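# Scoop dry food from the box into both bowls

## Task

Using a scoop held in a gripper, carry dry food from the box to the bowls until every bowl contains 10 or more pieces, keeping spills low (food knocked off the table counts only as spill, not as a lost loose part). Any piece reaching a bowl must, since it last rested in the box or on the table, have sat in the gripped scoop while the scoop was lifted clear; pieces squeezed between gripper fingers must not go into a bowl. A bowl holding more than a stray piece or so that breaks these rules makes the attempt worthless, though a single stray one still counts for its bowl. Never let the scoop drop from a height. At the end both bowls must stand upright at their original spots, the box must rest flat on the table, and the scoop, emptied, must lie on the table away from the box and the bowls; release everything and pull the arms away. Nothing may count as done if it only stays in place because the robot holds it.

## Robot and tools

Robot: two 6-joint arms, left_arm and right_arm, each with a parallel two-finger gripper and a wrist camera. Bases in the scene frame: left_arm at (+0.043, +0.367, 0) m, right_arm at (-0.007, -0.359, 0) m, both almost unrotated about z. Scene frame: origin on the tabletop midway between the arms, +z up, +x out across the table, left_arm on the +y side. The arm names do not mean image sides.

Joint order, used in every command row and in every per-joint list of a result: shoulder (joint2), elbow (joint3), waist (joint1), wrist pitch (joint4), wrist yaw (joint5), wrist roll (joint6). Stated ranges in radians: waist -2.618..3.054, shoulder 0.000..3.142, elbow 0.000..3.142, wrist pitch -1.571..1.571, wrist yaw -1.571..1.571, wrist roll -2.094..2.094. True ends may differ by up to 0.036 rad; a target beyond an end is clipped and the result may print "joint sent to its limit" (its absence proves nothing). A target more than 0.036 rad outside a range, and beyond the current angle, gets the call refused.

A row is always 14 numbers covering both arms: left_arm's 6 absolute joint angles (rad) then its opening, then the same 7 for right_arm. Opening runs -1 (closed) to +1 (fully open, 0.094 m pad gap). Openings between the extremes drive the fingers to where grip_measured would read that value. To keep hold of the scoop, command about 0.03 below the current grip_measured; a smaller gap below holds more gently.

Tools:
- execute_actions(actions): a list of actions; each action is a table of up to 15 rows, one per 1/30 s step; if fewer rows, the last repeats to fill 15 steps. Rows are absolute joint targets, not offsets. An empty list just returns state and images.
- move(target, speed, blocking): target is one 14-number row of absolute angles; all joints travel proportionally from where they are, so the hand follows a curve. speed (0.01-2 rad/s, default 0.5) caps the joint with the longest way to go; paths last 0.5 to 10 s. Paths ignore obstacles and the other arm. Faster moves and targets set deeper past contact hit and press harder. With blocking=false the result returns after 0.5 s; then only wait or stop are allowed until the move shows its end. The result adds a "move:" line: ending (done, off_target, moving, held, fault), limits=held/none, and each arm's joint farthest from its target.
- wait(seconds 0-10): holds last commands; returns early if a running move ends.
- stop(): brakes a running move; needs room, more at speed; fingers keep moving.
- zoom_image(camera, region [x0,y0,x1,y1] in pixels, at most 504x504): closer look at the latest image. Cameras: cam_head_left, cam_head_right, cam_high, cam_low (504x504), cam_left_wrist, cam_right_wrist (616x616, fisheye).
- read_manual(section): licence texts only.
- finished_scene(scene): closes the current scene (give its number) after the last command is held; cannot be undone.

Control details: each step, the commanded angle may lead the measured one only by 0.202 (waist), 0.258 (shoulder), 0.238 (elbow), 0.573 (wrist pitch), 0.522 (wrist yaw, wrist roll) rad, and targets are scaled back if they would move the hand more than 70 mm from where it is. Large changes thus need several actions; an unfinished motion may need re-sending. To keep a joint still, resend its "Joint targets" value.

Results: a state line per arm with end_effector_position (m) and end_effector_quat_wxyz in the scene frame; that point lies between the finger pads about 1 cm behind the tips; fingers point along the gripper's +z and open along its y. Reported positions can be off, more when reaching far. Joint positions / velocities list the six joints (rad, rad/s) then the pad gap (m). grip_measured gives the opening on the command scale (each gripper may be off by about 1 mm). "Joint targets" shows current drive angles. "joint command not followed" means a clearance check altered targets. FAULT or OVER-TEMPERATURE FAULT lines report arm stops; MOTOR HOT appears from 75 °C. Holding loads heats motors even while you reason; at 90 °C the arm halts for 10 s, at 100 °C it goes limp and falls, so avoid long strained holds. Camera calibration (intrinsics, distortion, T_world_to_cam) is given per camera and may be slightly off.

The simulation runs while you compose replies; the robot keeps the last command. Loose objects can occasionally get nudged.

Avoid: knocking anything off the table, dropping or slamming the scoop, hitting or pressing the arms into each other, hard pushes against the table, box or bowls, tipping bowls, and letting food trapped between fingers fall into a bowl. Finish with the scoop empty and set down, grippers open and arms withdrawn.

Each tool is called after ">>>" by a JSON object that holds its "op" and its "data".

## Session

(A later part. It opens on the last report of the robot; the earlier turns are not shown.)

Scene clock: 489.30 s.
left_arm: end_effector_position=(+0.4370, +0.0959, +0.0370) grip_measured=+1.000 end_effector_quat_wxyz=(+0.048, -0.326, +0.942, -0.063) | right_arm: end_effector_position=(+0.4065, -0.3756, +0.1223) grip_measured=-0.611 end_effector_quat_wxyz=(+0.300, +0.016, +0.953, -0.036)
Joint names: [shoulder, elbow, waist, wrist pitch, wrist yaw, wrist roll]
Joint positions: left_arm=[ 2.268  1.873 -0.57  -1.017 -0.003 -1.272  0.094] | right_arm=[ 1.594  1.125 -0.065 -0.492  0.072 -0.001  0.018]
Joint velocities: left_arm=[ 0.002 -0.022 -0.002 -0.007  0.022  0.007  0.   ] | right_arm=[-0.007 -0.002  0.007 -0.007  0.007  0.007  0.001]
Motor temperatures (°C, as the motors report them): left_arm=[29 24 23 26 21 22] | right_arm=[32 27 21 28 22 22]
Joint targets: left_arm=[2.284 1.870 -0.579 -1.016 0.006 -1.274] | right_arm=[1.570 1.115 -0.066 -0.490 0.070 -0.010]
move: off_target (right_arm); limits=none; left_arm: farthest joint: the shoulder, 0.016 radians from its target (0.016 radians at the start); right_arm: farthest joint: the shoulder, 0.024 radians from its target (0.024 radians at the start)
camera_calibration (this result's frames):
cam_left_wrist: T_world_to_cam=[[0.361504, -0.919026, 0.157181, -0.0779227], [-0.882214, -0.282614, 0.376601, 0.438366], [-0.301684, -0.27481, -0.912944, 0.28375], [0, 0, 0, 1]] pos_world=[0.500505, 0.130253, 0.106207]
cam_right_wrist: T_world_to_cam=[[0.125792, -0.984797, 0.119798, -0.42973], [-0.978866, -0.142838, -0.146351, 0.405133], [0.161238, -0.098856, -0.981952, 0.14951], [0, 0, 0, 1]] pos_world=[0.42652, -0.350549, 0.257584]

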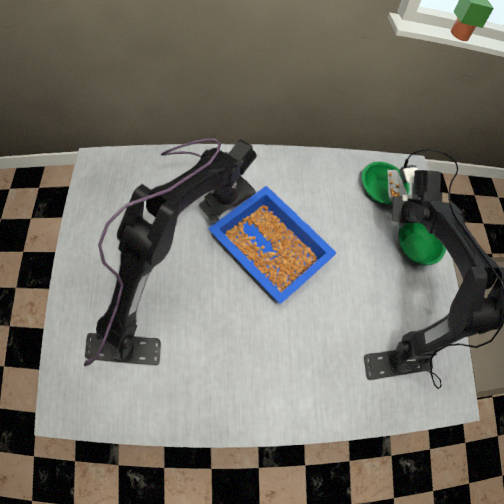

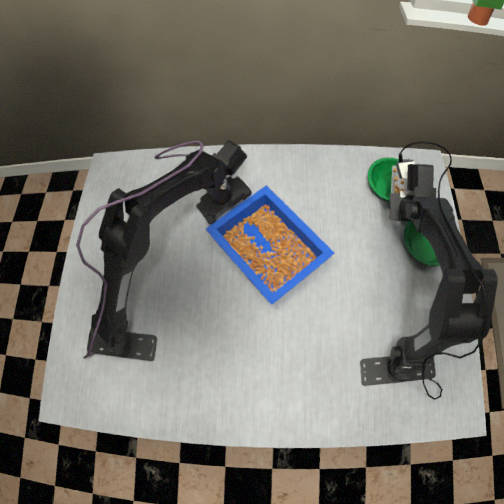

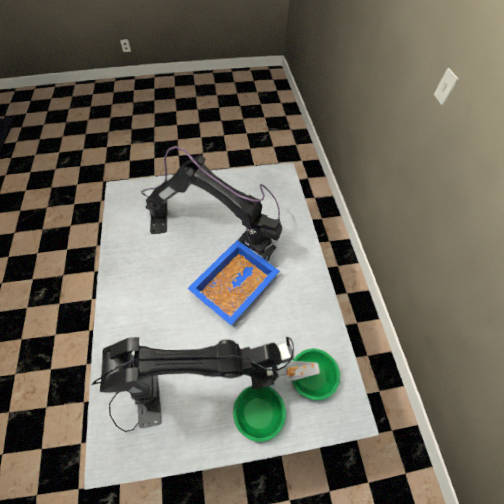

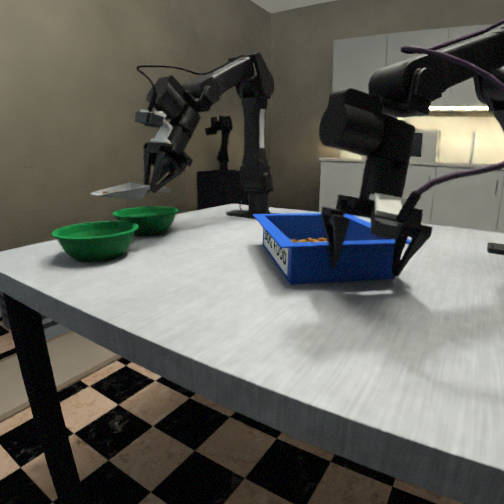

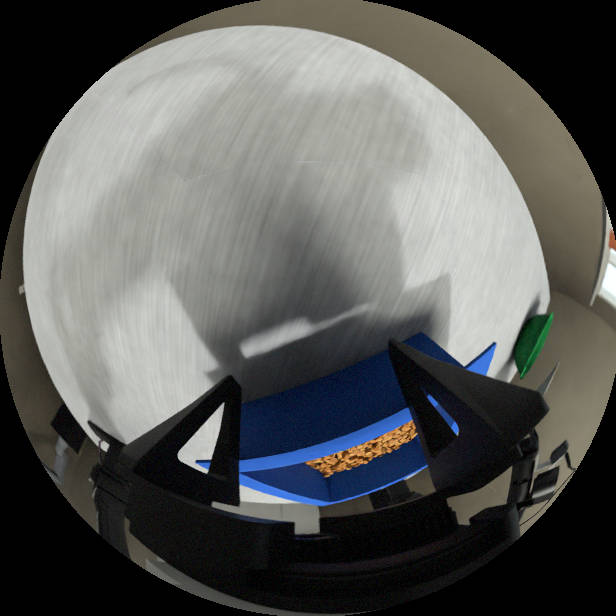

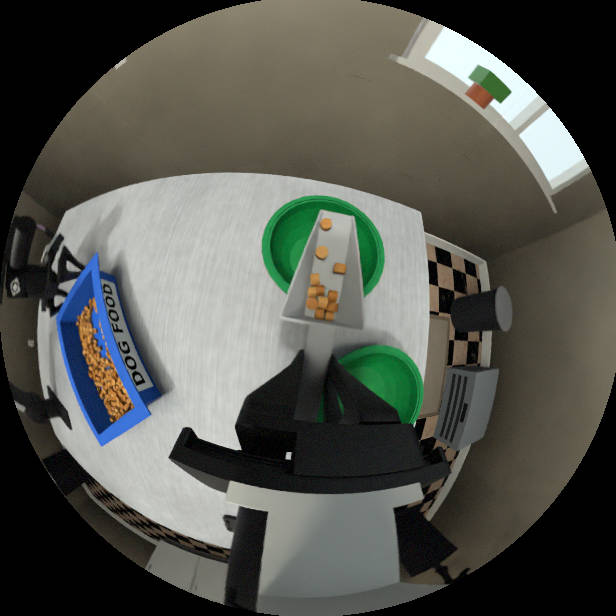

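>>> {"op": "move", "data": {"target": [2.284,1.87,-0.579,-1.016,0.006,-1.274,1, 1.788,1.342,-0.066,-0.695,0.07,-0.01,-0.65], "speed": 0.3}}

Scene clock: 539.43 s.
left_arm: end_effector_position=(+0.4370, +0.0959, +0.0370) grip_measured=+1.000 end_effector_quat_wxyz=(+0.048, -0.326, +0.942, -0.063) | right_arm: end_effector_position=(+0.4083, -0.3757, +0.0875) grip_measured=-0.611 end_effector_quat_wxyz=(+0.196, +0.013, +0.980, -0.036)
Joint names: [shoulder, elbow, waist, wrist pitch, wrist yaw, wrist roll]
Joint positions: left_arm=[ 2.268  1.873 -0.57  -1.017 -0.003 -1.272  0.094] | right_arm=[ 1.782  1.3   -0.065 -0.693  0.072 -0.001  0.018]
Joint velocities: left_arm=[ 0.002 -0.002 -0.017  0.037 -0.022  0.022  0.   ] | right_arm=[-0.002  0.007 -0.002  0.022  0.007 -0.007 -0.001]
Motor temperatures (°C, as the motors report them): left_arm=[29 24 23 25 21 22] | right_arm=[32 27 21 28 22 22]
Joint targets: left_arm=[2.284 1.870 -0.579 -1.016 0.006 -1.274] | right_arm=[1.788 1.342 -0.066 -0.695 0.070 -0.010]
move: off_target (right_arm); limits=none; left_arm: farthest joint: the shoulder, 0.016 radians from its target (0.016 radians at the start); right_arm: farthest joint: the elbow, 0.042 radians from its target (0.217 radians at the start)
camera_calibration (this result's frames):
cam_left_wrist: T_world_to_cam=[[0.361504, -0.919026, 0.157181, -0.0779227], [-0.882214, -0.282614, 0.376601, 0.438366], [-0.301684, -0.27481, -0.912944, 0.28375], [0, 0, 0, 1]] pos_world=[0.500505, 0.130253, 0.106207]
cam_right_wrist: T_world_to_cam=[[0.148187, -0.985072, 0.0875972, -0.43224], [-0.987584, -0.14273, 0.0656166, 0.386878], [-0.0521343, -0.0962332, -0.993993, 0.204167], [0, 0, 0, 1]] pos_world=[0.456771, -0.350921, 0.215418]

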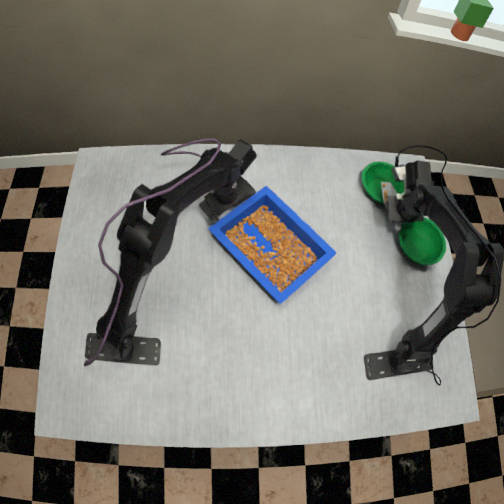

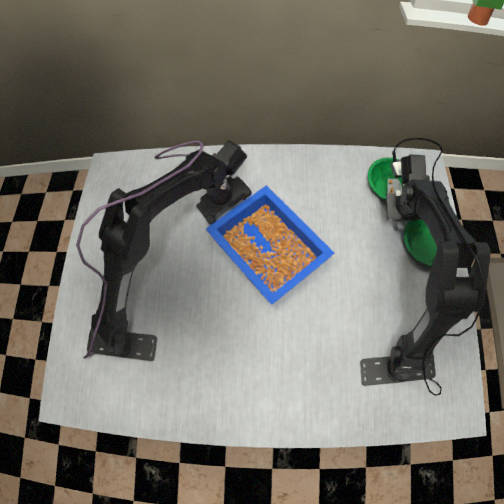

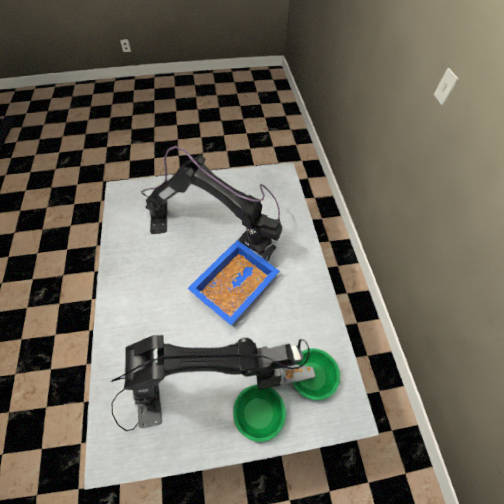

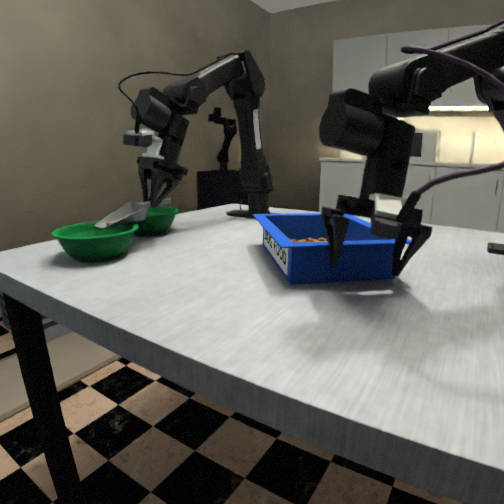

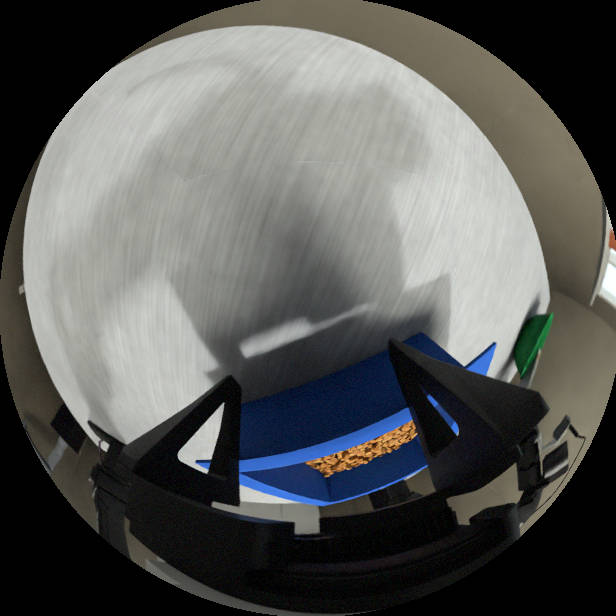

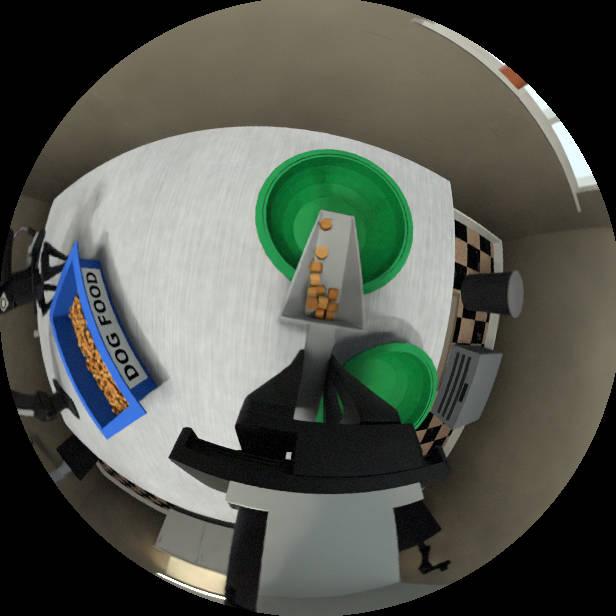

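>>> {"op": "execute_actions", "data": {"actions": [[[2.284,1.87,-0.579,-1.016,0.006,-1.274,1,1.788,1.343,-0.066,-0.696,0.07,-0.01,-0.65],[2.284,1.87,-0.579,-1.016,0.006,-1.274,1,1.789,1.346,-0.066,-0.699,0.07,-0.01,-0.65],[2.284,1.87,-0.579,-1.016,0.006,-1.274,1,1.791,1.349,-0.066,-0.704,0.07,-0.01,-0.65],[2.284,1.87,-0.579,-1.016,0.006,-1.274,1,1.793,1.354,-0.066,-0.709,0.07,-0.01,-0.65],[2.284,1.87,-0.579,-1.016,0.006,-1.274,1,1.795,1.36,-0.066,-0.717,0.07,-0.01,-0.65],[2.284,1.87,-0.579,-1.016,0.006,-1.274,1,1.798,1.367,-0.066,-0.725,0.07,-0.01,-0.65],[2.284,1.87,-0.579,-1.016,0.006,-1.274,1,1.802,1.376,-0.066,-0.735,0.07,-0.01,-0.65],[2.284,1.87,-0.579,-1.016,0.006,-1.274,1,1.806,1.386,-0.066,-0.747,0.07,-0.01,-0.65],[2.284,1.87,-0.579,-1.016,0.006,-1.274,1,1.81,1.396,-0.066,-0.759,0.07,-0.01,-0.65],[2.284,1.87,-0.579,-1.016,0.006,-1.274,1,1.815,1.407,-0.066,-0.772,0.07,-0.01,-0.65],[2.284,1.87,-0.579,-1.016,0.006,-1.274,1,1.819,1.418,-0.066,-0.785,0.07,-0.01,-0.65],[2.284,1.87,-0.579,-1.016,0.006,-1.274,1,1.824,1.429,-0.066,-0.798,0.07,-0.01,-0.65],[2.284,1.87,-0.579,-1.016,0.006,-1.274,1,1.828,1.44,-0.066,-0.811,0.07,-0.01,-0.65],[2.284,1.87,-0.579,-1.016,0.006,-1.274,1,1.833,1.451,-0.066,-0.824,0.07,-0.01,-0.65],[2.284,1.87,-0.579,-1.016,0.006,-1.274,1,1.837,1.462,-0.066,-0.837,0.07,-0.01,-0.65]],[[2.284,1.87,-0.579,-1.016,0.006,-1.274,1,1.842,1.473,-0.066,-0.85,0.07,-0.01,-0.65],[2.284,1.87,-0.579,-1.016,0.006,-1.274,1,1.846,1.484,-0.066,-0.863,0.07,-0.01,-0.65],[2.284,1.87,-0.579,-1.016,0.006,-1.274,1,1.85,1.494,-0.066,-0.875,0.07,-0.01,-0.65],[2.284,1.87,-0.579,-1.016,0.006,-1.274,1,1.855,1.505,-0.066,-0.888,0.07,-0.01,-0.65],[2.284,1.87,-0.579,-1.016,0.006,-1.274,1,1.859,1.516,-0.066,-0.901,0.07,-0.01,-0.65],[2.284,1.87,-0.579,-1.016,0.006,-1.274,1,1.864,1.527,-0.066,-0.914,0.07,-0.01,-0.65],[2.284,1.87,-0.579,-1.016,0.006,-1.274,1,1.868,1.538,-0.066,-0.927,0.07,-0.01,-0.65],[2.284,1.87,-0.579,-1.016,0.006,-1.274,1,1.873,1.549,-0.066,-0.94,0.07,-0.01,-0.65],[2.284,1.87,-0.579,-1.016,0.006,-1.274,1,1.877,1.56,-0.066,-0.953,0.07,-0.01,-0.65],[2.284,1.87,-0.579,-1.016,0.006,-1.274,1,1.882,1.571,-0.066,-0.966,0.07,-0.01,-0.65],[2.284,1.87,-0.579,-1.016,0.006,-1.274,1,1.886,1.581,-0.066,-0.978,0.07,-0.01,-0.65],[2.284,1.87,-0.579,-1.016,0.006,-1.274,1,1.891,1.592,-0.066,-0.991,0.07,-0.01,-0.65],[2.284,1.87,-0.579,-1.016,0.006,-1.274,1,1.895,1.603,-0.066,-1.004,0.07,-0.01,-0.65],[2.284,1.87,-0.579,-1.016,0.006,-1.274,1,1.9,1.614,-0.066,-1.017,0.07,-0.01,-0.65],[2.284,1.87,-0.579,-1.016,0.006,-1.274,1,1.904,1.625,-0.066,-1.03,0.07,-0.01,-0.65]],[[2.284,1.87,-0.579,-1.016,0.006,-1.274,1,1.908,1.636,-0.066,-1.043,0.07,-0.01,-0.65],[2.284,1.87,-0.579,-1.016,0.006,-1.274,1,1.913,1.647,-0.066,-1.056,0.07,-0.01,-0.65],[2.284,1.87,-0.579,-1.016,0.006,-1.274,1,1.917,1.658,-0.066,-1.069,0.07,-0.01,-0.65],[2.284,1.87,-0.579,-1.016,0.006,-1.274,1,1.922,1.669,-0.066,-1.082,0.07,-0.01,-0.65],[2.284,1.87,-0.579,-1.016,0.006,-1.274,1,1.926,1.679,-0.066,-1.094,0.07,-0.01,-0.65],[2.284,1.87,-0.579,-1.016,0.006,-1.274,1,1.931,1.69,-0.066,-1.107,0.07,-0.01,-0.65],[2.284,1.87,-0.579,-1.016,0.006,-1.274,1,1.935,1.701,-0.066,-1.12,0.07,-0.01,-0.65],[2.284,1.87,-0.579,-1.016,0.006,-1.274,1,1.94,1.712,-0.066,-1.133,0.07,-0.01,-0.65],[2.284,1.87,-0.579,-1.016,0.006,-1.274,1,1.944,1.723,-0.066,-1.146,0.07,-0.01,-0.65],[2.284,1.87,-0.579,-1.016,0.006,-1.274,1,1.949,1.734,-0.066,-1.159,0.07,-0.01,-0.65],[2.284,1.87,-0.579,-1.016,0.006,-1.274,1,1.953,1.745,-0.066,-1.172,0.07,-0.01,-0.65],[2.284,1.87,-0.579,-1.016,0.006,-1.274,1,1.958,1.756,-0.066,-1.185,0.07,-0.01,-0.65],[2.284,1.87,-0.579,-1.016,0.006,-1.274,1,1.962,1.767,-0.066,-1.198,0.07,-0.01,-0.65],[2.284,1.87,-0.579,-1.016,0.006,-1.274,1,1.966,1.777,-0.066,-1.21,0.07,-0.01,-0.65],[2.284,1.87,-0.579,-1.016,0.006,-1.274,1,1.971,1.788,-0.066,-1.223,0.07,-0.01,-0.65]],[[2.284,1.87,-0.579,-1.016,0.006,-1.274,1,1.975,1.799,-0.066,-1.236,0.07,-0.01,-0.65],[2.284,1.87,-0.579,-1.016,0.006,-1.274,1,1.98,1.81,-0.066,-1.249,0.07,-0.01,-0.65],[2.284,1.87,-0.579,-1.016,0.006,-1.274,1,1.984,1.821,-0.066,-1.262,0.07,-0.01,-0.65],[2.284,1.87,-0.579,-1.016,0.006,-1.274,1,1.989,1.832,-0.066,-1.275,0.07,-0.01,-0.65],[2.284,1.87,-0.579,-1.016,0.006,-1.274,1,1.993,1.843,-0.066,-1.288,0.07,-0.01,-0.65],[2.284,1.87,-0.579,-1.016,0.006,-1.274,1,1.998,1.854,-0.066,-1.301,0.07,-0.01,-0.65],[2.284,1.87,-0.579,-1.016,0.006,-1.274,1,2.002,1.864,-0.066,-1.313,0.07,-0.01,-0.65],[2.284,1.87,-0.579,-1.016,0.006,-1.274,1,2.006,1.874,-0.066,-1.325,0.07,-0.01,-0.65],[2.284,1.87,-0.579,-1.016,0.006,-1.274,1,2.01,1.883,-0.066,-1.335,0.07,-0.01,-0.65],[2.284,1.87,-0.579,-1.016,0.006,-1.274,1,2.013,1.89,-0.066,-1.343,0.07,-0.01,-0.65],[2.284,1.87,-0.579,-1.016,0.006,-1.274,1,2.015,1.896,-0.066,-1.351,0.07,-0.01,-0.65],[2.284,1.87,-0.579,-1.016,0.006,-1.274,1,2.017,1.901,-0.066,-1.356,0.07,-0.01,-0.65],[2.284,1.87,-0.579,-1.016,0.006,-1.274,1,2.019,1.904,-0.066,-1.361,0.07,-0.01,-0.65],[2.284,1.87,-0.579,-1.016,0.006,-1.274,1,2.02,1.907,-0.066,-1.364,0.07,-0.01,-0.65],[2.284,1.87,-0.579,-1.016,0.006,-1.274,1,2.02,1.908,-0.066,-1.365,0.07,-0.01,-0.65]]]}}

Scene clock: 585.77 s.
left_arm: end_effector_position=(+0.4370, +0.0959, +0.0370) grip_measured=+1.000 end_effector_quat_wxyz=(+0.048, -0.326, +0.942, -0.063) | right_arm: end_effector_position=(+0.3991, -0.3756, +0.1346) grip_measured=-0.611 end_effector_quat_wxyz=(+0.047, +0.008, +0.998, -0.036)
Joint names: [shoulder, elbow, waist, wrist pitch, wrist yaw, wrist roll]
Joint positions: left_arm=[ 2.268  1.873 -0.57  -1.017 -0.003 -1.272  0.094] | right_arm=[ 2.01   1.865 -0.065 -1.332  0.072 -0.001  0.018]
Joint velocities: left_arm=[-0.002  0.007 -0.007  0.037  0.007 -0.007  0.   ] | right_arm=[ 0.032  0.071  0.012 -0.081 -0.037 -0.037 -0.   ]
Motor temperatures (°C, as the motors report them): left_arm=[30 24 23 25 21 22] | right_arm=[32 30 21 27 22 22]
Joint targets: left_arm=[2.284 1.870 -0.579 -1.016 0.006 -1.274] | right_arm=[2.020 1.908 -0.066 -1.365 0.070 -0.010]
camera_calibration (this result's frames):
cam_left_wrist: T_world_to_cam=[[0.361504, -0.919026, 0.157181, -0.0779227], [-0.882214, -0.282614, 0.376601, 0.438366], [-0.301684, -0.27481, -0.912944, 0.28375], [0, 0, 0, 1]] pos_world=[0.500505, 0.130253, 0.106207]
cam_right_wrist: T_world_to_cam=[[0.166977, -0.985303, 0.0360048, -0.435525], [-0.923551, -0.143518, 0.355607, 0.30979], [-0.345214, -0.0926305, -0.933942, 0.360744], [0, 0, 0, 1]] pos_world=[0.483364, -0.351247, 0.242431]

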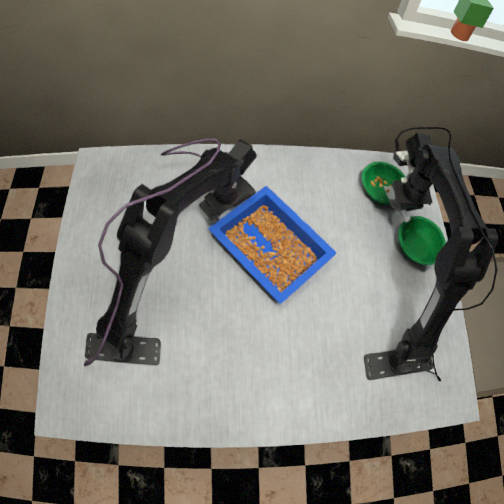

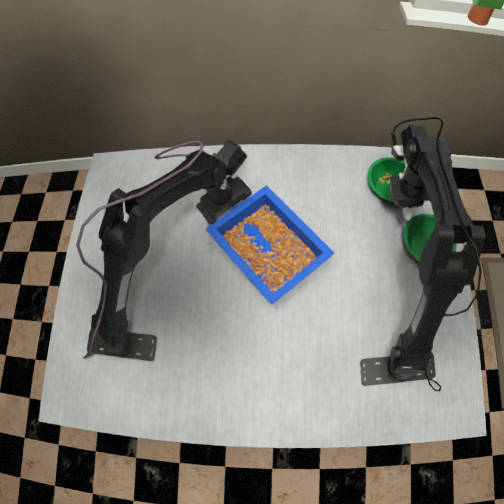

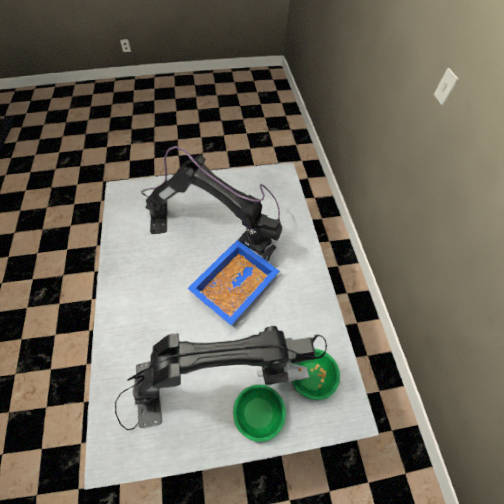

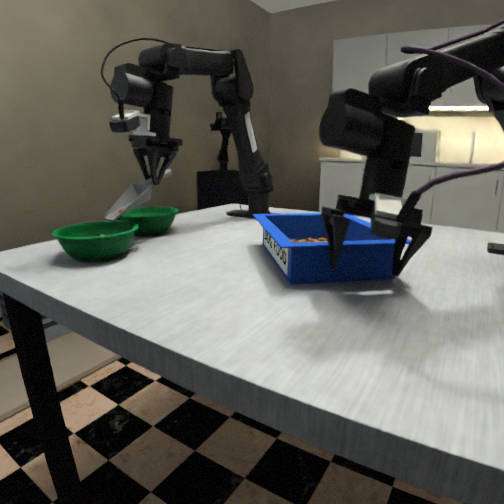

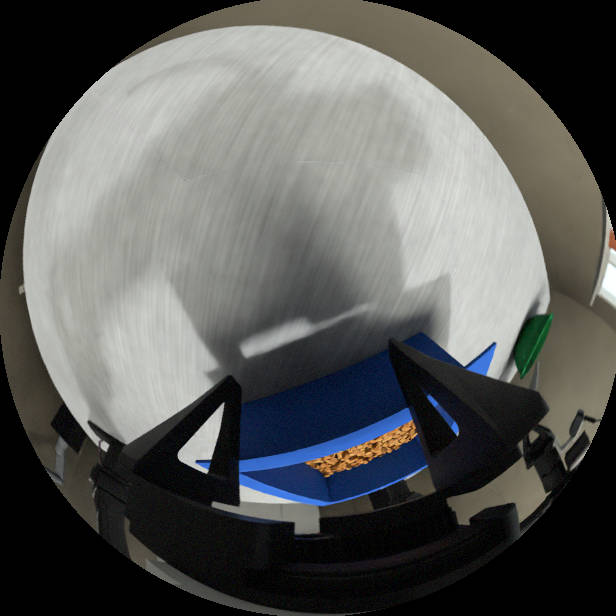

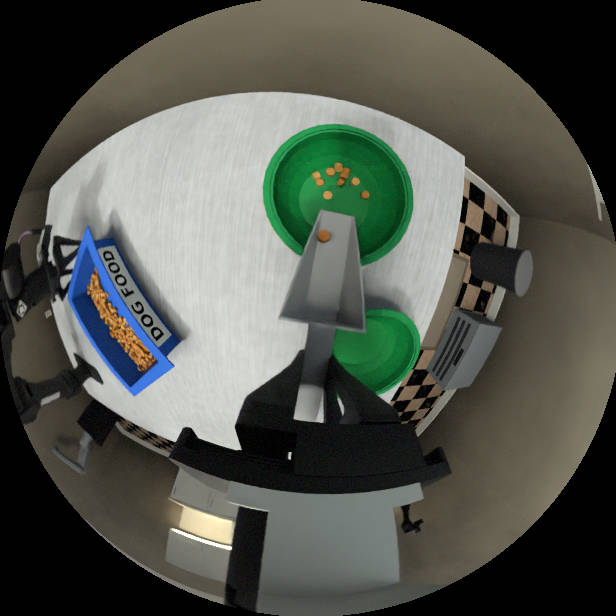

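>>> {"op": "execute_actions", "data": {"actions": []}}

>>> {"op": "zoom_image", "data": {"camera": "cam_right_wrist", "region": [255, 110, 435, 410]}}

Scene clock: 587.23 s.
left_arm: end_effector_position=(+0.4370, +0.0959, +0.0370) grip_measured=+1.000 end_effector_quat_wxyz=(+0.048, -0.326, +0.942, -0.063) | right_arm: end_effector_position=(+0.3933, -0.3755, +0.1342) grip_measured=-0.611 end_effector_quat_wxyz=(+0.034, +0.007, +0.999, -0.036)
Joint names: [shoulder, elbow, waist, wrist pitch, wrist yaw, wrist roll]
Joint positions: left_arm=[ 2.268  1.873 -0.57  -1.017 -0.003 -1.272  0.094] | right_arm=[ 2.012  1.868 -0.065 -1.358  0.072 -0.001  0.018]
Joint velocities: left_arm=[-0.007 -0.002 -0.002 -0.007 -0.051 -0.022  0.   ] | right_arm=[ 0.002 -0.002 -0.007  0.022  0.051 -0.066  0.001]
Motor temperatures (°C, as the motors report them): left_arm=[30 24 23 25 21 22] | right_arm=[32 30 21 27 22 22]
Joint targets: left_arm=[2.284 1.870 -0.579 -1.016 0.006 -1.274] | right_arm=[2.020 1.908 -0.066 -1.365 0.070 -0.010]
camera_calibration (this result's frames):
cam_left_wrist: T_world_to_cam=[[0.361504, -0.919026, 0.157181, -0.0779227], [-0.882214, -0.282614, 0.376601, 0.438366], [-0.301684, -0.27481, -0.912944, 0.28375], [0, 0, 0, 1]] pos_world=[0.500505, 0.130253, 0.106207]
cam_right_wrist: T_world_to_cam=[[0.167827, -0.985314, 0.0314852, -0.434202], [-0.914307, -0.143631, 0.378699, 0.297822], [-0.368615, -0.0923429, -0.924984, 0.366456], [0, 0, 0, 1]] pos_world=[0.480252, -0.351209, 0.239852]

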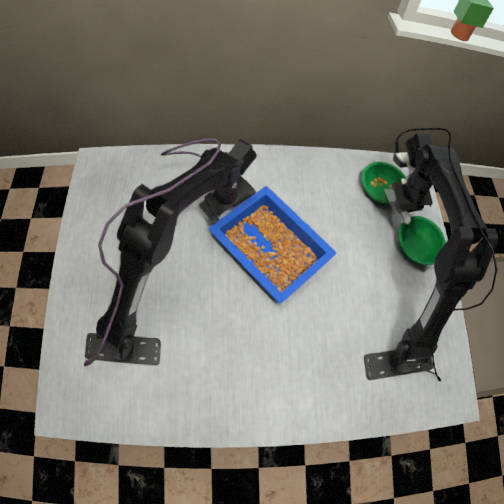

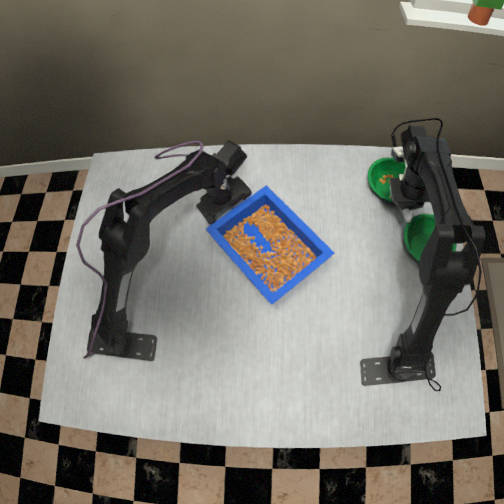

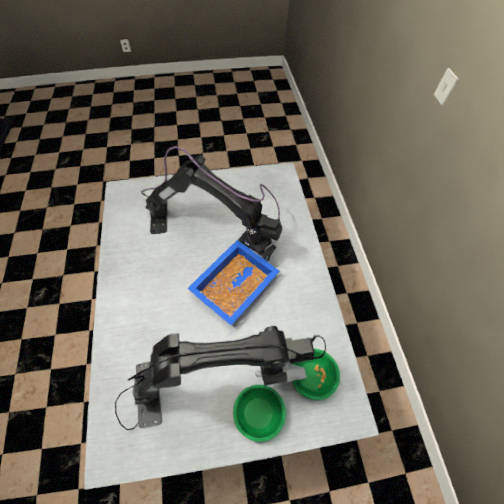

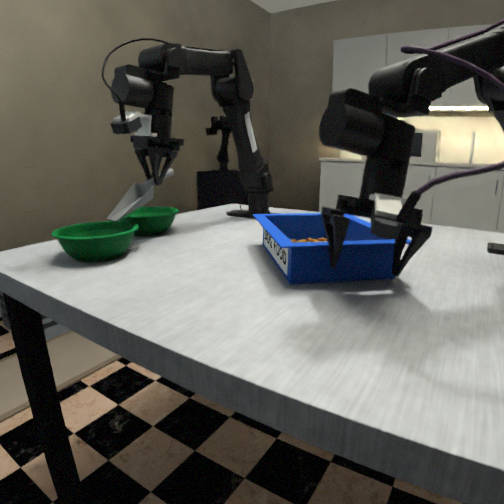

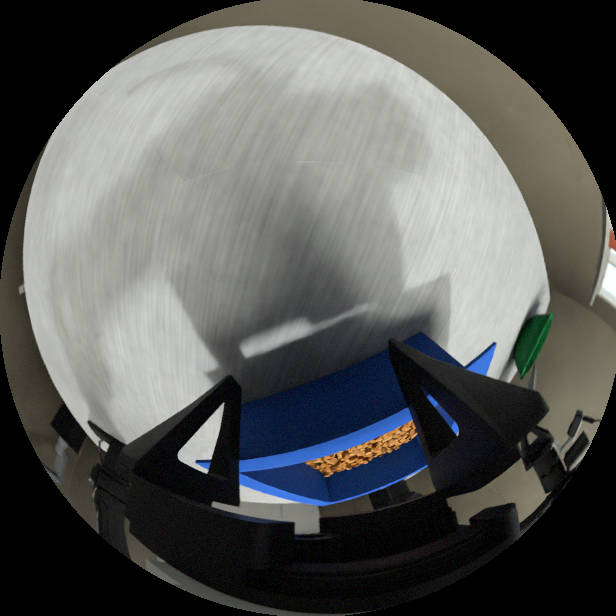

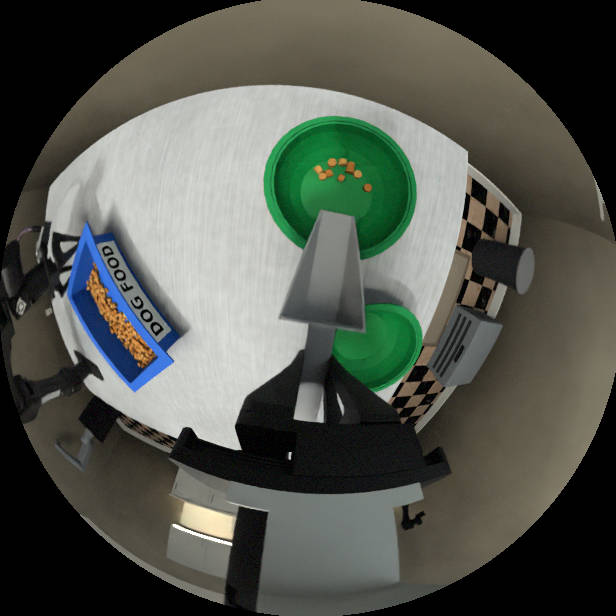

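Region (255, 110, 435, 410) of cam_right_wrist's 616x616 image, scaled by 1.680, with more detail than that image has; it fills the left 302 columns of this view, and the rest is white.

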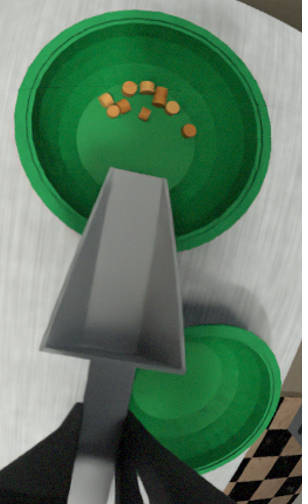

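>>> {"op": "zoom_image", "data": {"camera": "cam_right_wrist", "region": [295, 140, 385, 220]}}

>>> {"op": "zoom_image", "data": {"camera": "cam_high", "region": [280, 340, 360, 420]}}

Region (295, 140, 385, 220) of cam_right_wrist's 616x616 image, scaled by 5.600, with more detail than that image has.

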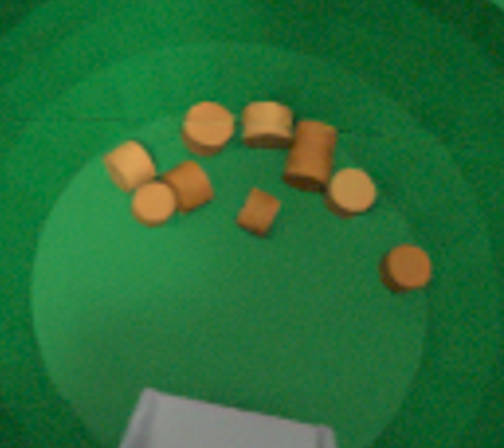

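Region (280, 340, 360, 420) of cam_high's 504x504 image, scaled by 6.300, with more detail than that image has.

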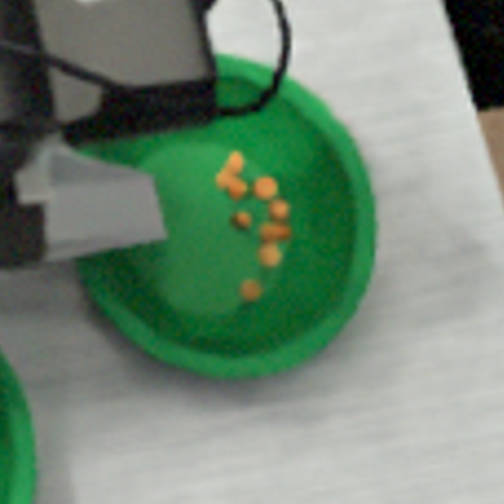

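>>> {"op": "zoom_image", "data": {"camera": "cam_head_left", "region": [195, 170, 345, 320]}}

Region (195, 170, 345, 320) of cam_head_left's 504x504 image, scaled by 3.360, with more detail than that image has.

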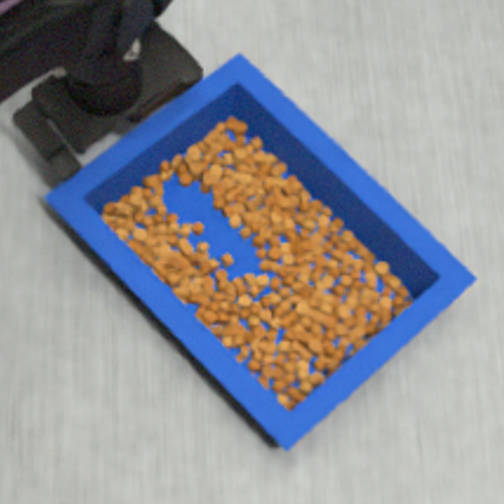

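>>> {"op": "move", "data": {"target": [2.284,1.87,-0.579,-1.016,0.006,-1.274,1, 1.60,1.455,0.735,-1.335,0.0,0.13,-0.65], "speed": 0.8}}

Scene clock: 632.83 s.
left_arm: end_effector_position=(+0.4370, +0.0959, +0.0370) grip_measured=+1.000 end_effector_quat_wxyz=(+0.048, -0.326, +0.942, -0.063) | right_arm: end_effector_position=(+0.2063, -0.1435, +0.1559) grip_measured=-0.611 end_effector_quat_wxyz=(+0.031, -0.328, +0.944, +0.015)
Joint names: [shoulder, elbow, waist, wrist pitch, wrist yaw, wrist roll]
Joint positions: left_arm=[ 2.268  1.873 -0.57  -1.017 -0.003 -1.272  0.094] | right_arm=[ 1.628  1.473  0.734 -1.348  0.001  0.119  0.018]
Joint velocities: left_arm=[ 0.002 -0.002  0.012  0.007 -0.022  0.007  0.   ] | right_arm=[ 0.007  0.007  0.002 -0.037  0.022 -0.022 -0.   ]
Motor temperatures (°C, as the motors report them): left_arm=[30 24 23 24 21 22] | right_arm=[33 30 21 26 22 22]
Joint targets: left_arm=[2.284 1.870 -0.579 -1.016 0.006 -1.274] | right_arm=[1.600 1.455 0.735 -1.335 0.000 0.130]
move: off_target (right_arm); limits=none; left_arm: farthest joint: the shoulder, 0.016 radians from its target (0.016 radians at the start); right_arm: farthest joint: the shoulder, 0.028 radians from its target (0.412 radians at the start)
camera_calibration (this result's frames):
cam_left_wrist: T_world_to_cam=[[0.361504, -0.919026, 0.157181, -0.0779227], [-0.882214, -0.282614, 0.376601, 0.438366], [-0.301684, -0.27481, -0.912944, 0.28375], [0, 0, 0, 1]] pos_world=[0.500505, 0.130253, 0.106207]
cam_right_wrist: T_world_to_cam=[[0.752939, -0.656438, -0.0465982, -0.23624], [-0.59865, -0.71262, 0.365775, 0.00720757], [-0.273316, -0.247511, -0.929536, 0.297816], [0, 0, 0, 1]] pos_world=[0.263587, -0.0762281, 0.263186]

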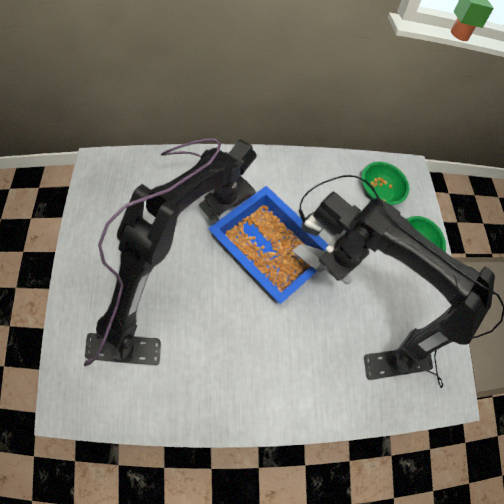

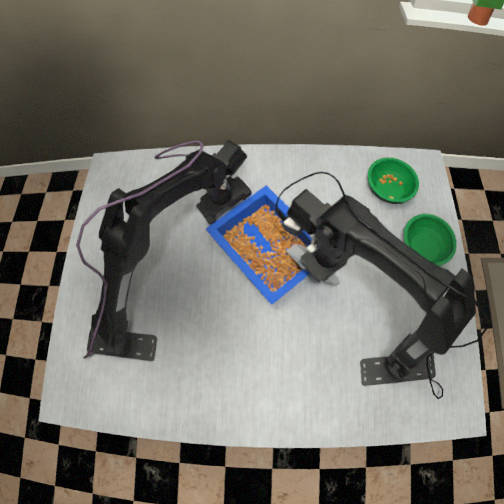

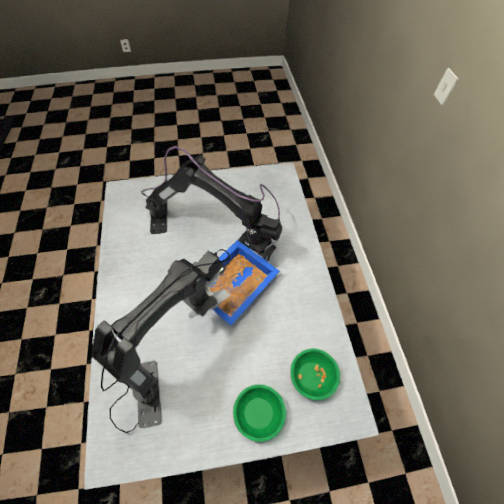

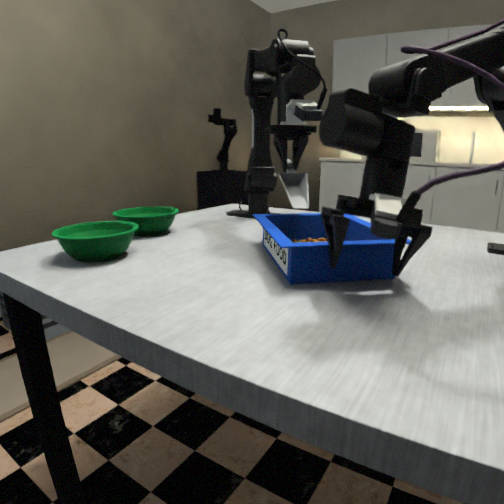

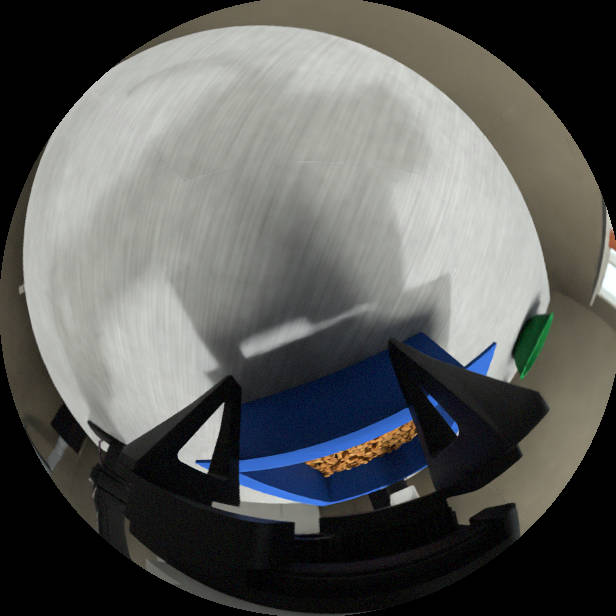

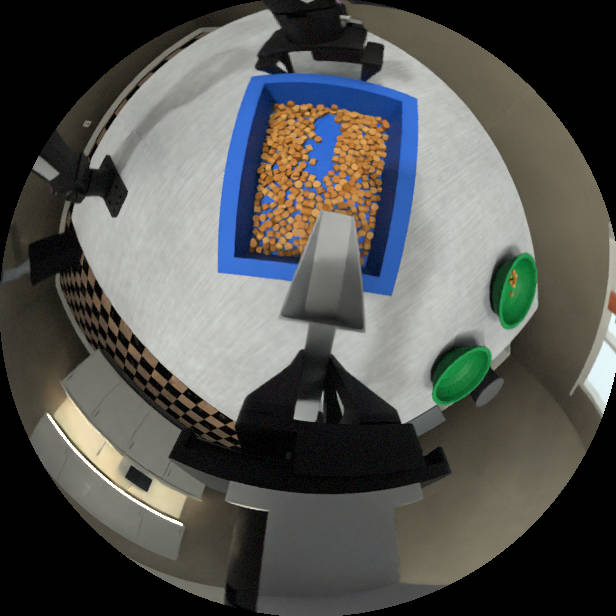

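>>> {"op": "zoom_image", "data": {"camera": "cam_high", "region": [280, 340, 350, 410]}}

>>> {"op": "zoom_image", "data": {"camera": "cam_right_wrist", "region": [200, 60, 440, 310]}}

Region (280, 340, 350, 410) of cam_high's 504x504 image, scaled by 7.200, with more detail than that image has.

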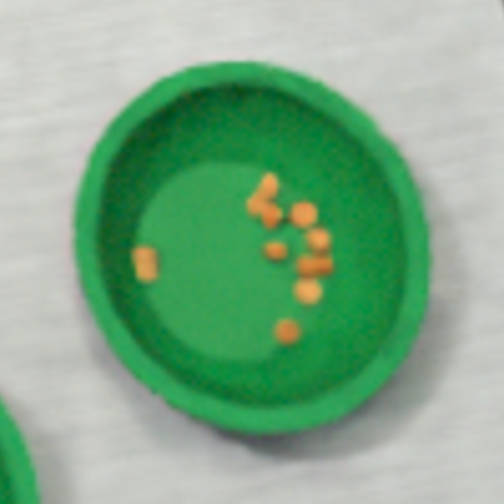

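Region (200, 60, 440, 310) of cam_right_wrist's 616x616 image, scaled by 2.016, with more detail than that image has; it fills the left 484 columns of this view, and the rest is white.

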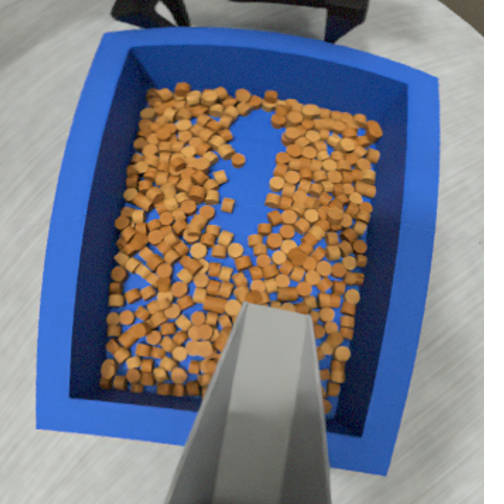

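>>> {"op": "move", "data": {"target": [2.284,1.87,-0.579,-1.016,0.006,-1.274,1, 1.87,1.485,0.678,-1.088,0.0,-0.011,-0.65], "speed": 0.4}}

Scene clock: 686.87 s.
left_arm: end_effector_position=(+0.4370, +0.0959, +0.0370) grip_measured=+1.000 end_effector_quat_wxyz=(+0.048, -0.326, +0.942, -0.063) | right_arm: end_effector_position=(+0.2608, -0.1124, +0.0834) grip_measured=-0.611 end_effector_quat_wxyz=(+0.032, -0.362, +0.932, +0.012)
Joint names: [shoulder, elbow, waist, wrist pitch, wrist yaw, wrist roll]
Joint positions: left_arm=[ 2.268  1.873 -0.57  -1.017 -0.003 -1.272  0.094] | right_arm=[ 1.871  1.473  0.688 -1.104  0.001  0.     0.018]
Joint velocities: left_arm=[-0.012  0.002 -0.002  0.051 -0.081  0.007  0.   ] | right_arm=[-0.007  0.007  0.002 -0.007 -0.095  0.007  0.   ]
Motor temperatures (°C, as the motors report them): left_arm=[31 24 23 24 21 22] | right_arm=[33 28 21 25 22 22]
Joint targets: left_arm=[2.284 1.870 -0.579 -1.016 0.006 -1.274] | right_arm=[1.870 1.485 0.678 -1.088 -0.000 -0.011]
move: done; limits=none; left_arm: farthest joint: the shoulder, 0.016 radians from its target (0.016 radians at the start); right_arm: farthest joint: the wrist pitch, 0.016 radians from its target (0.260 radians at the start)
camera_calibration (this result's frames):
cam_left_wrist: T_world_to_cam=[[0.361504, -0.919026, 0.157181, -0.0779227], [-0.882214, -0.282614, 0.376601, 0.438366], [-0.301684, -0.27481, -0.912944, 0.28375], [0, 0, 0, 1]] pos_world=[0.500505, 0.130253, 0.106207]
cam_right_wrist: T_world_to_cam=[[0.798589, -0.600642, -0.038525, -0.266593], [-0.547891, -0.751964, 0.366559, 0.070795], [-0.24914, -0.271623, -0.929597, 0.244047], [0, 0, 0, 1]] pos_world=[0.312488, -0.0406027, 0.190644]

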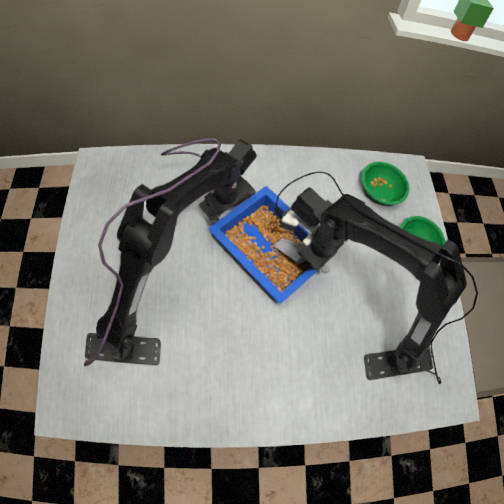

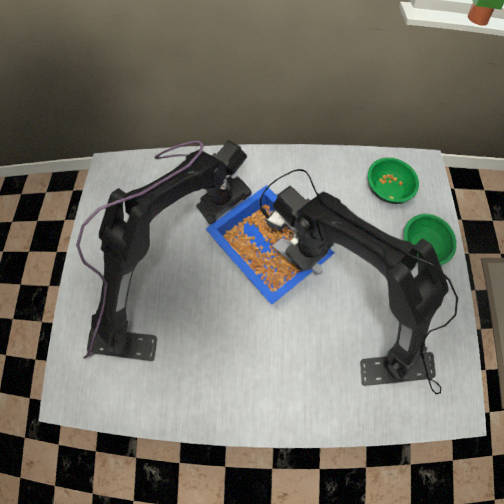

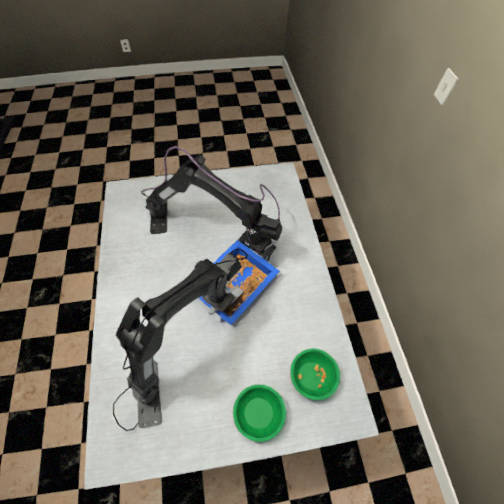

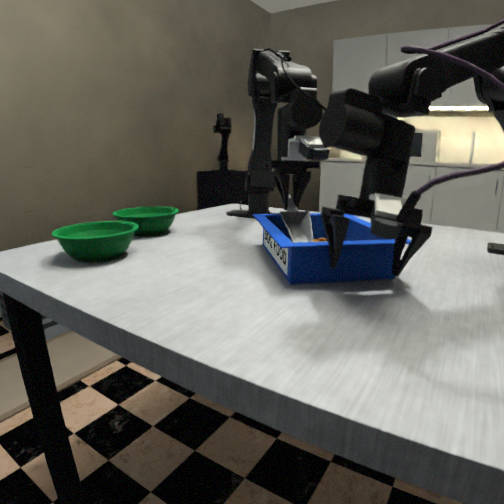

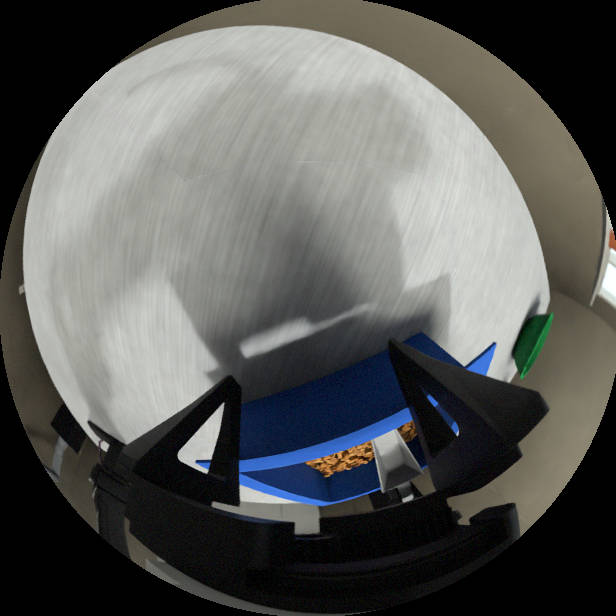

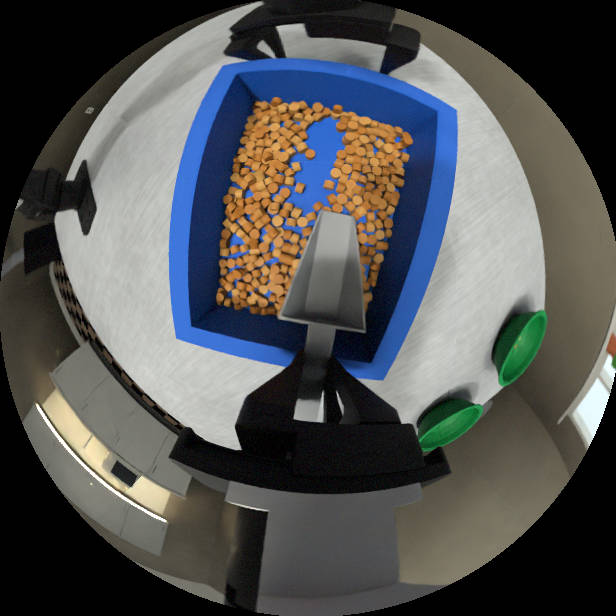

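>>> {"op": "zoom_image", "data": {"camera": "cam_right_wrist", "region": [260, 80, 460, 400]}}

Region (260, 80, 460, 400) of cam_right_wrist's 616x616 image, scaled by 1.575, with more detail than that image has; it fills the left 315 columns of this view, and the rest is white.

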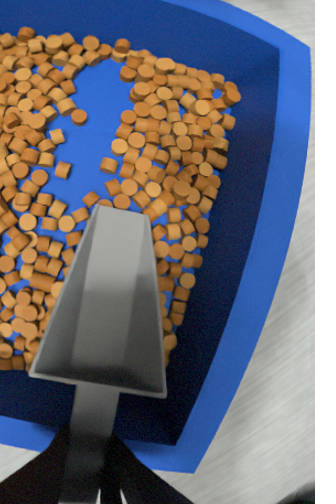

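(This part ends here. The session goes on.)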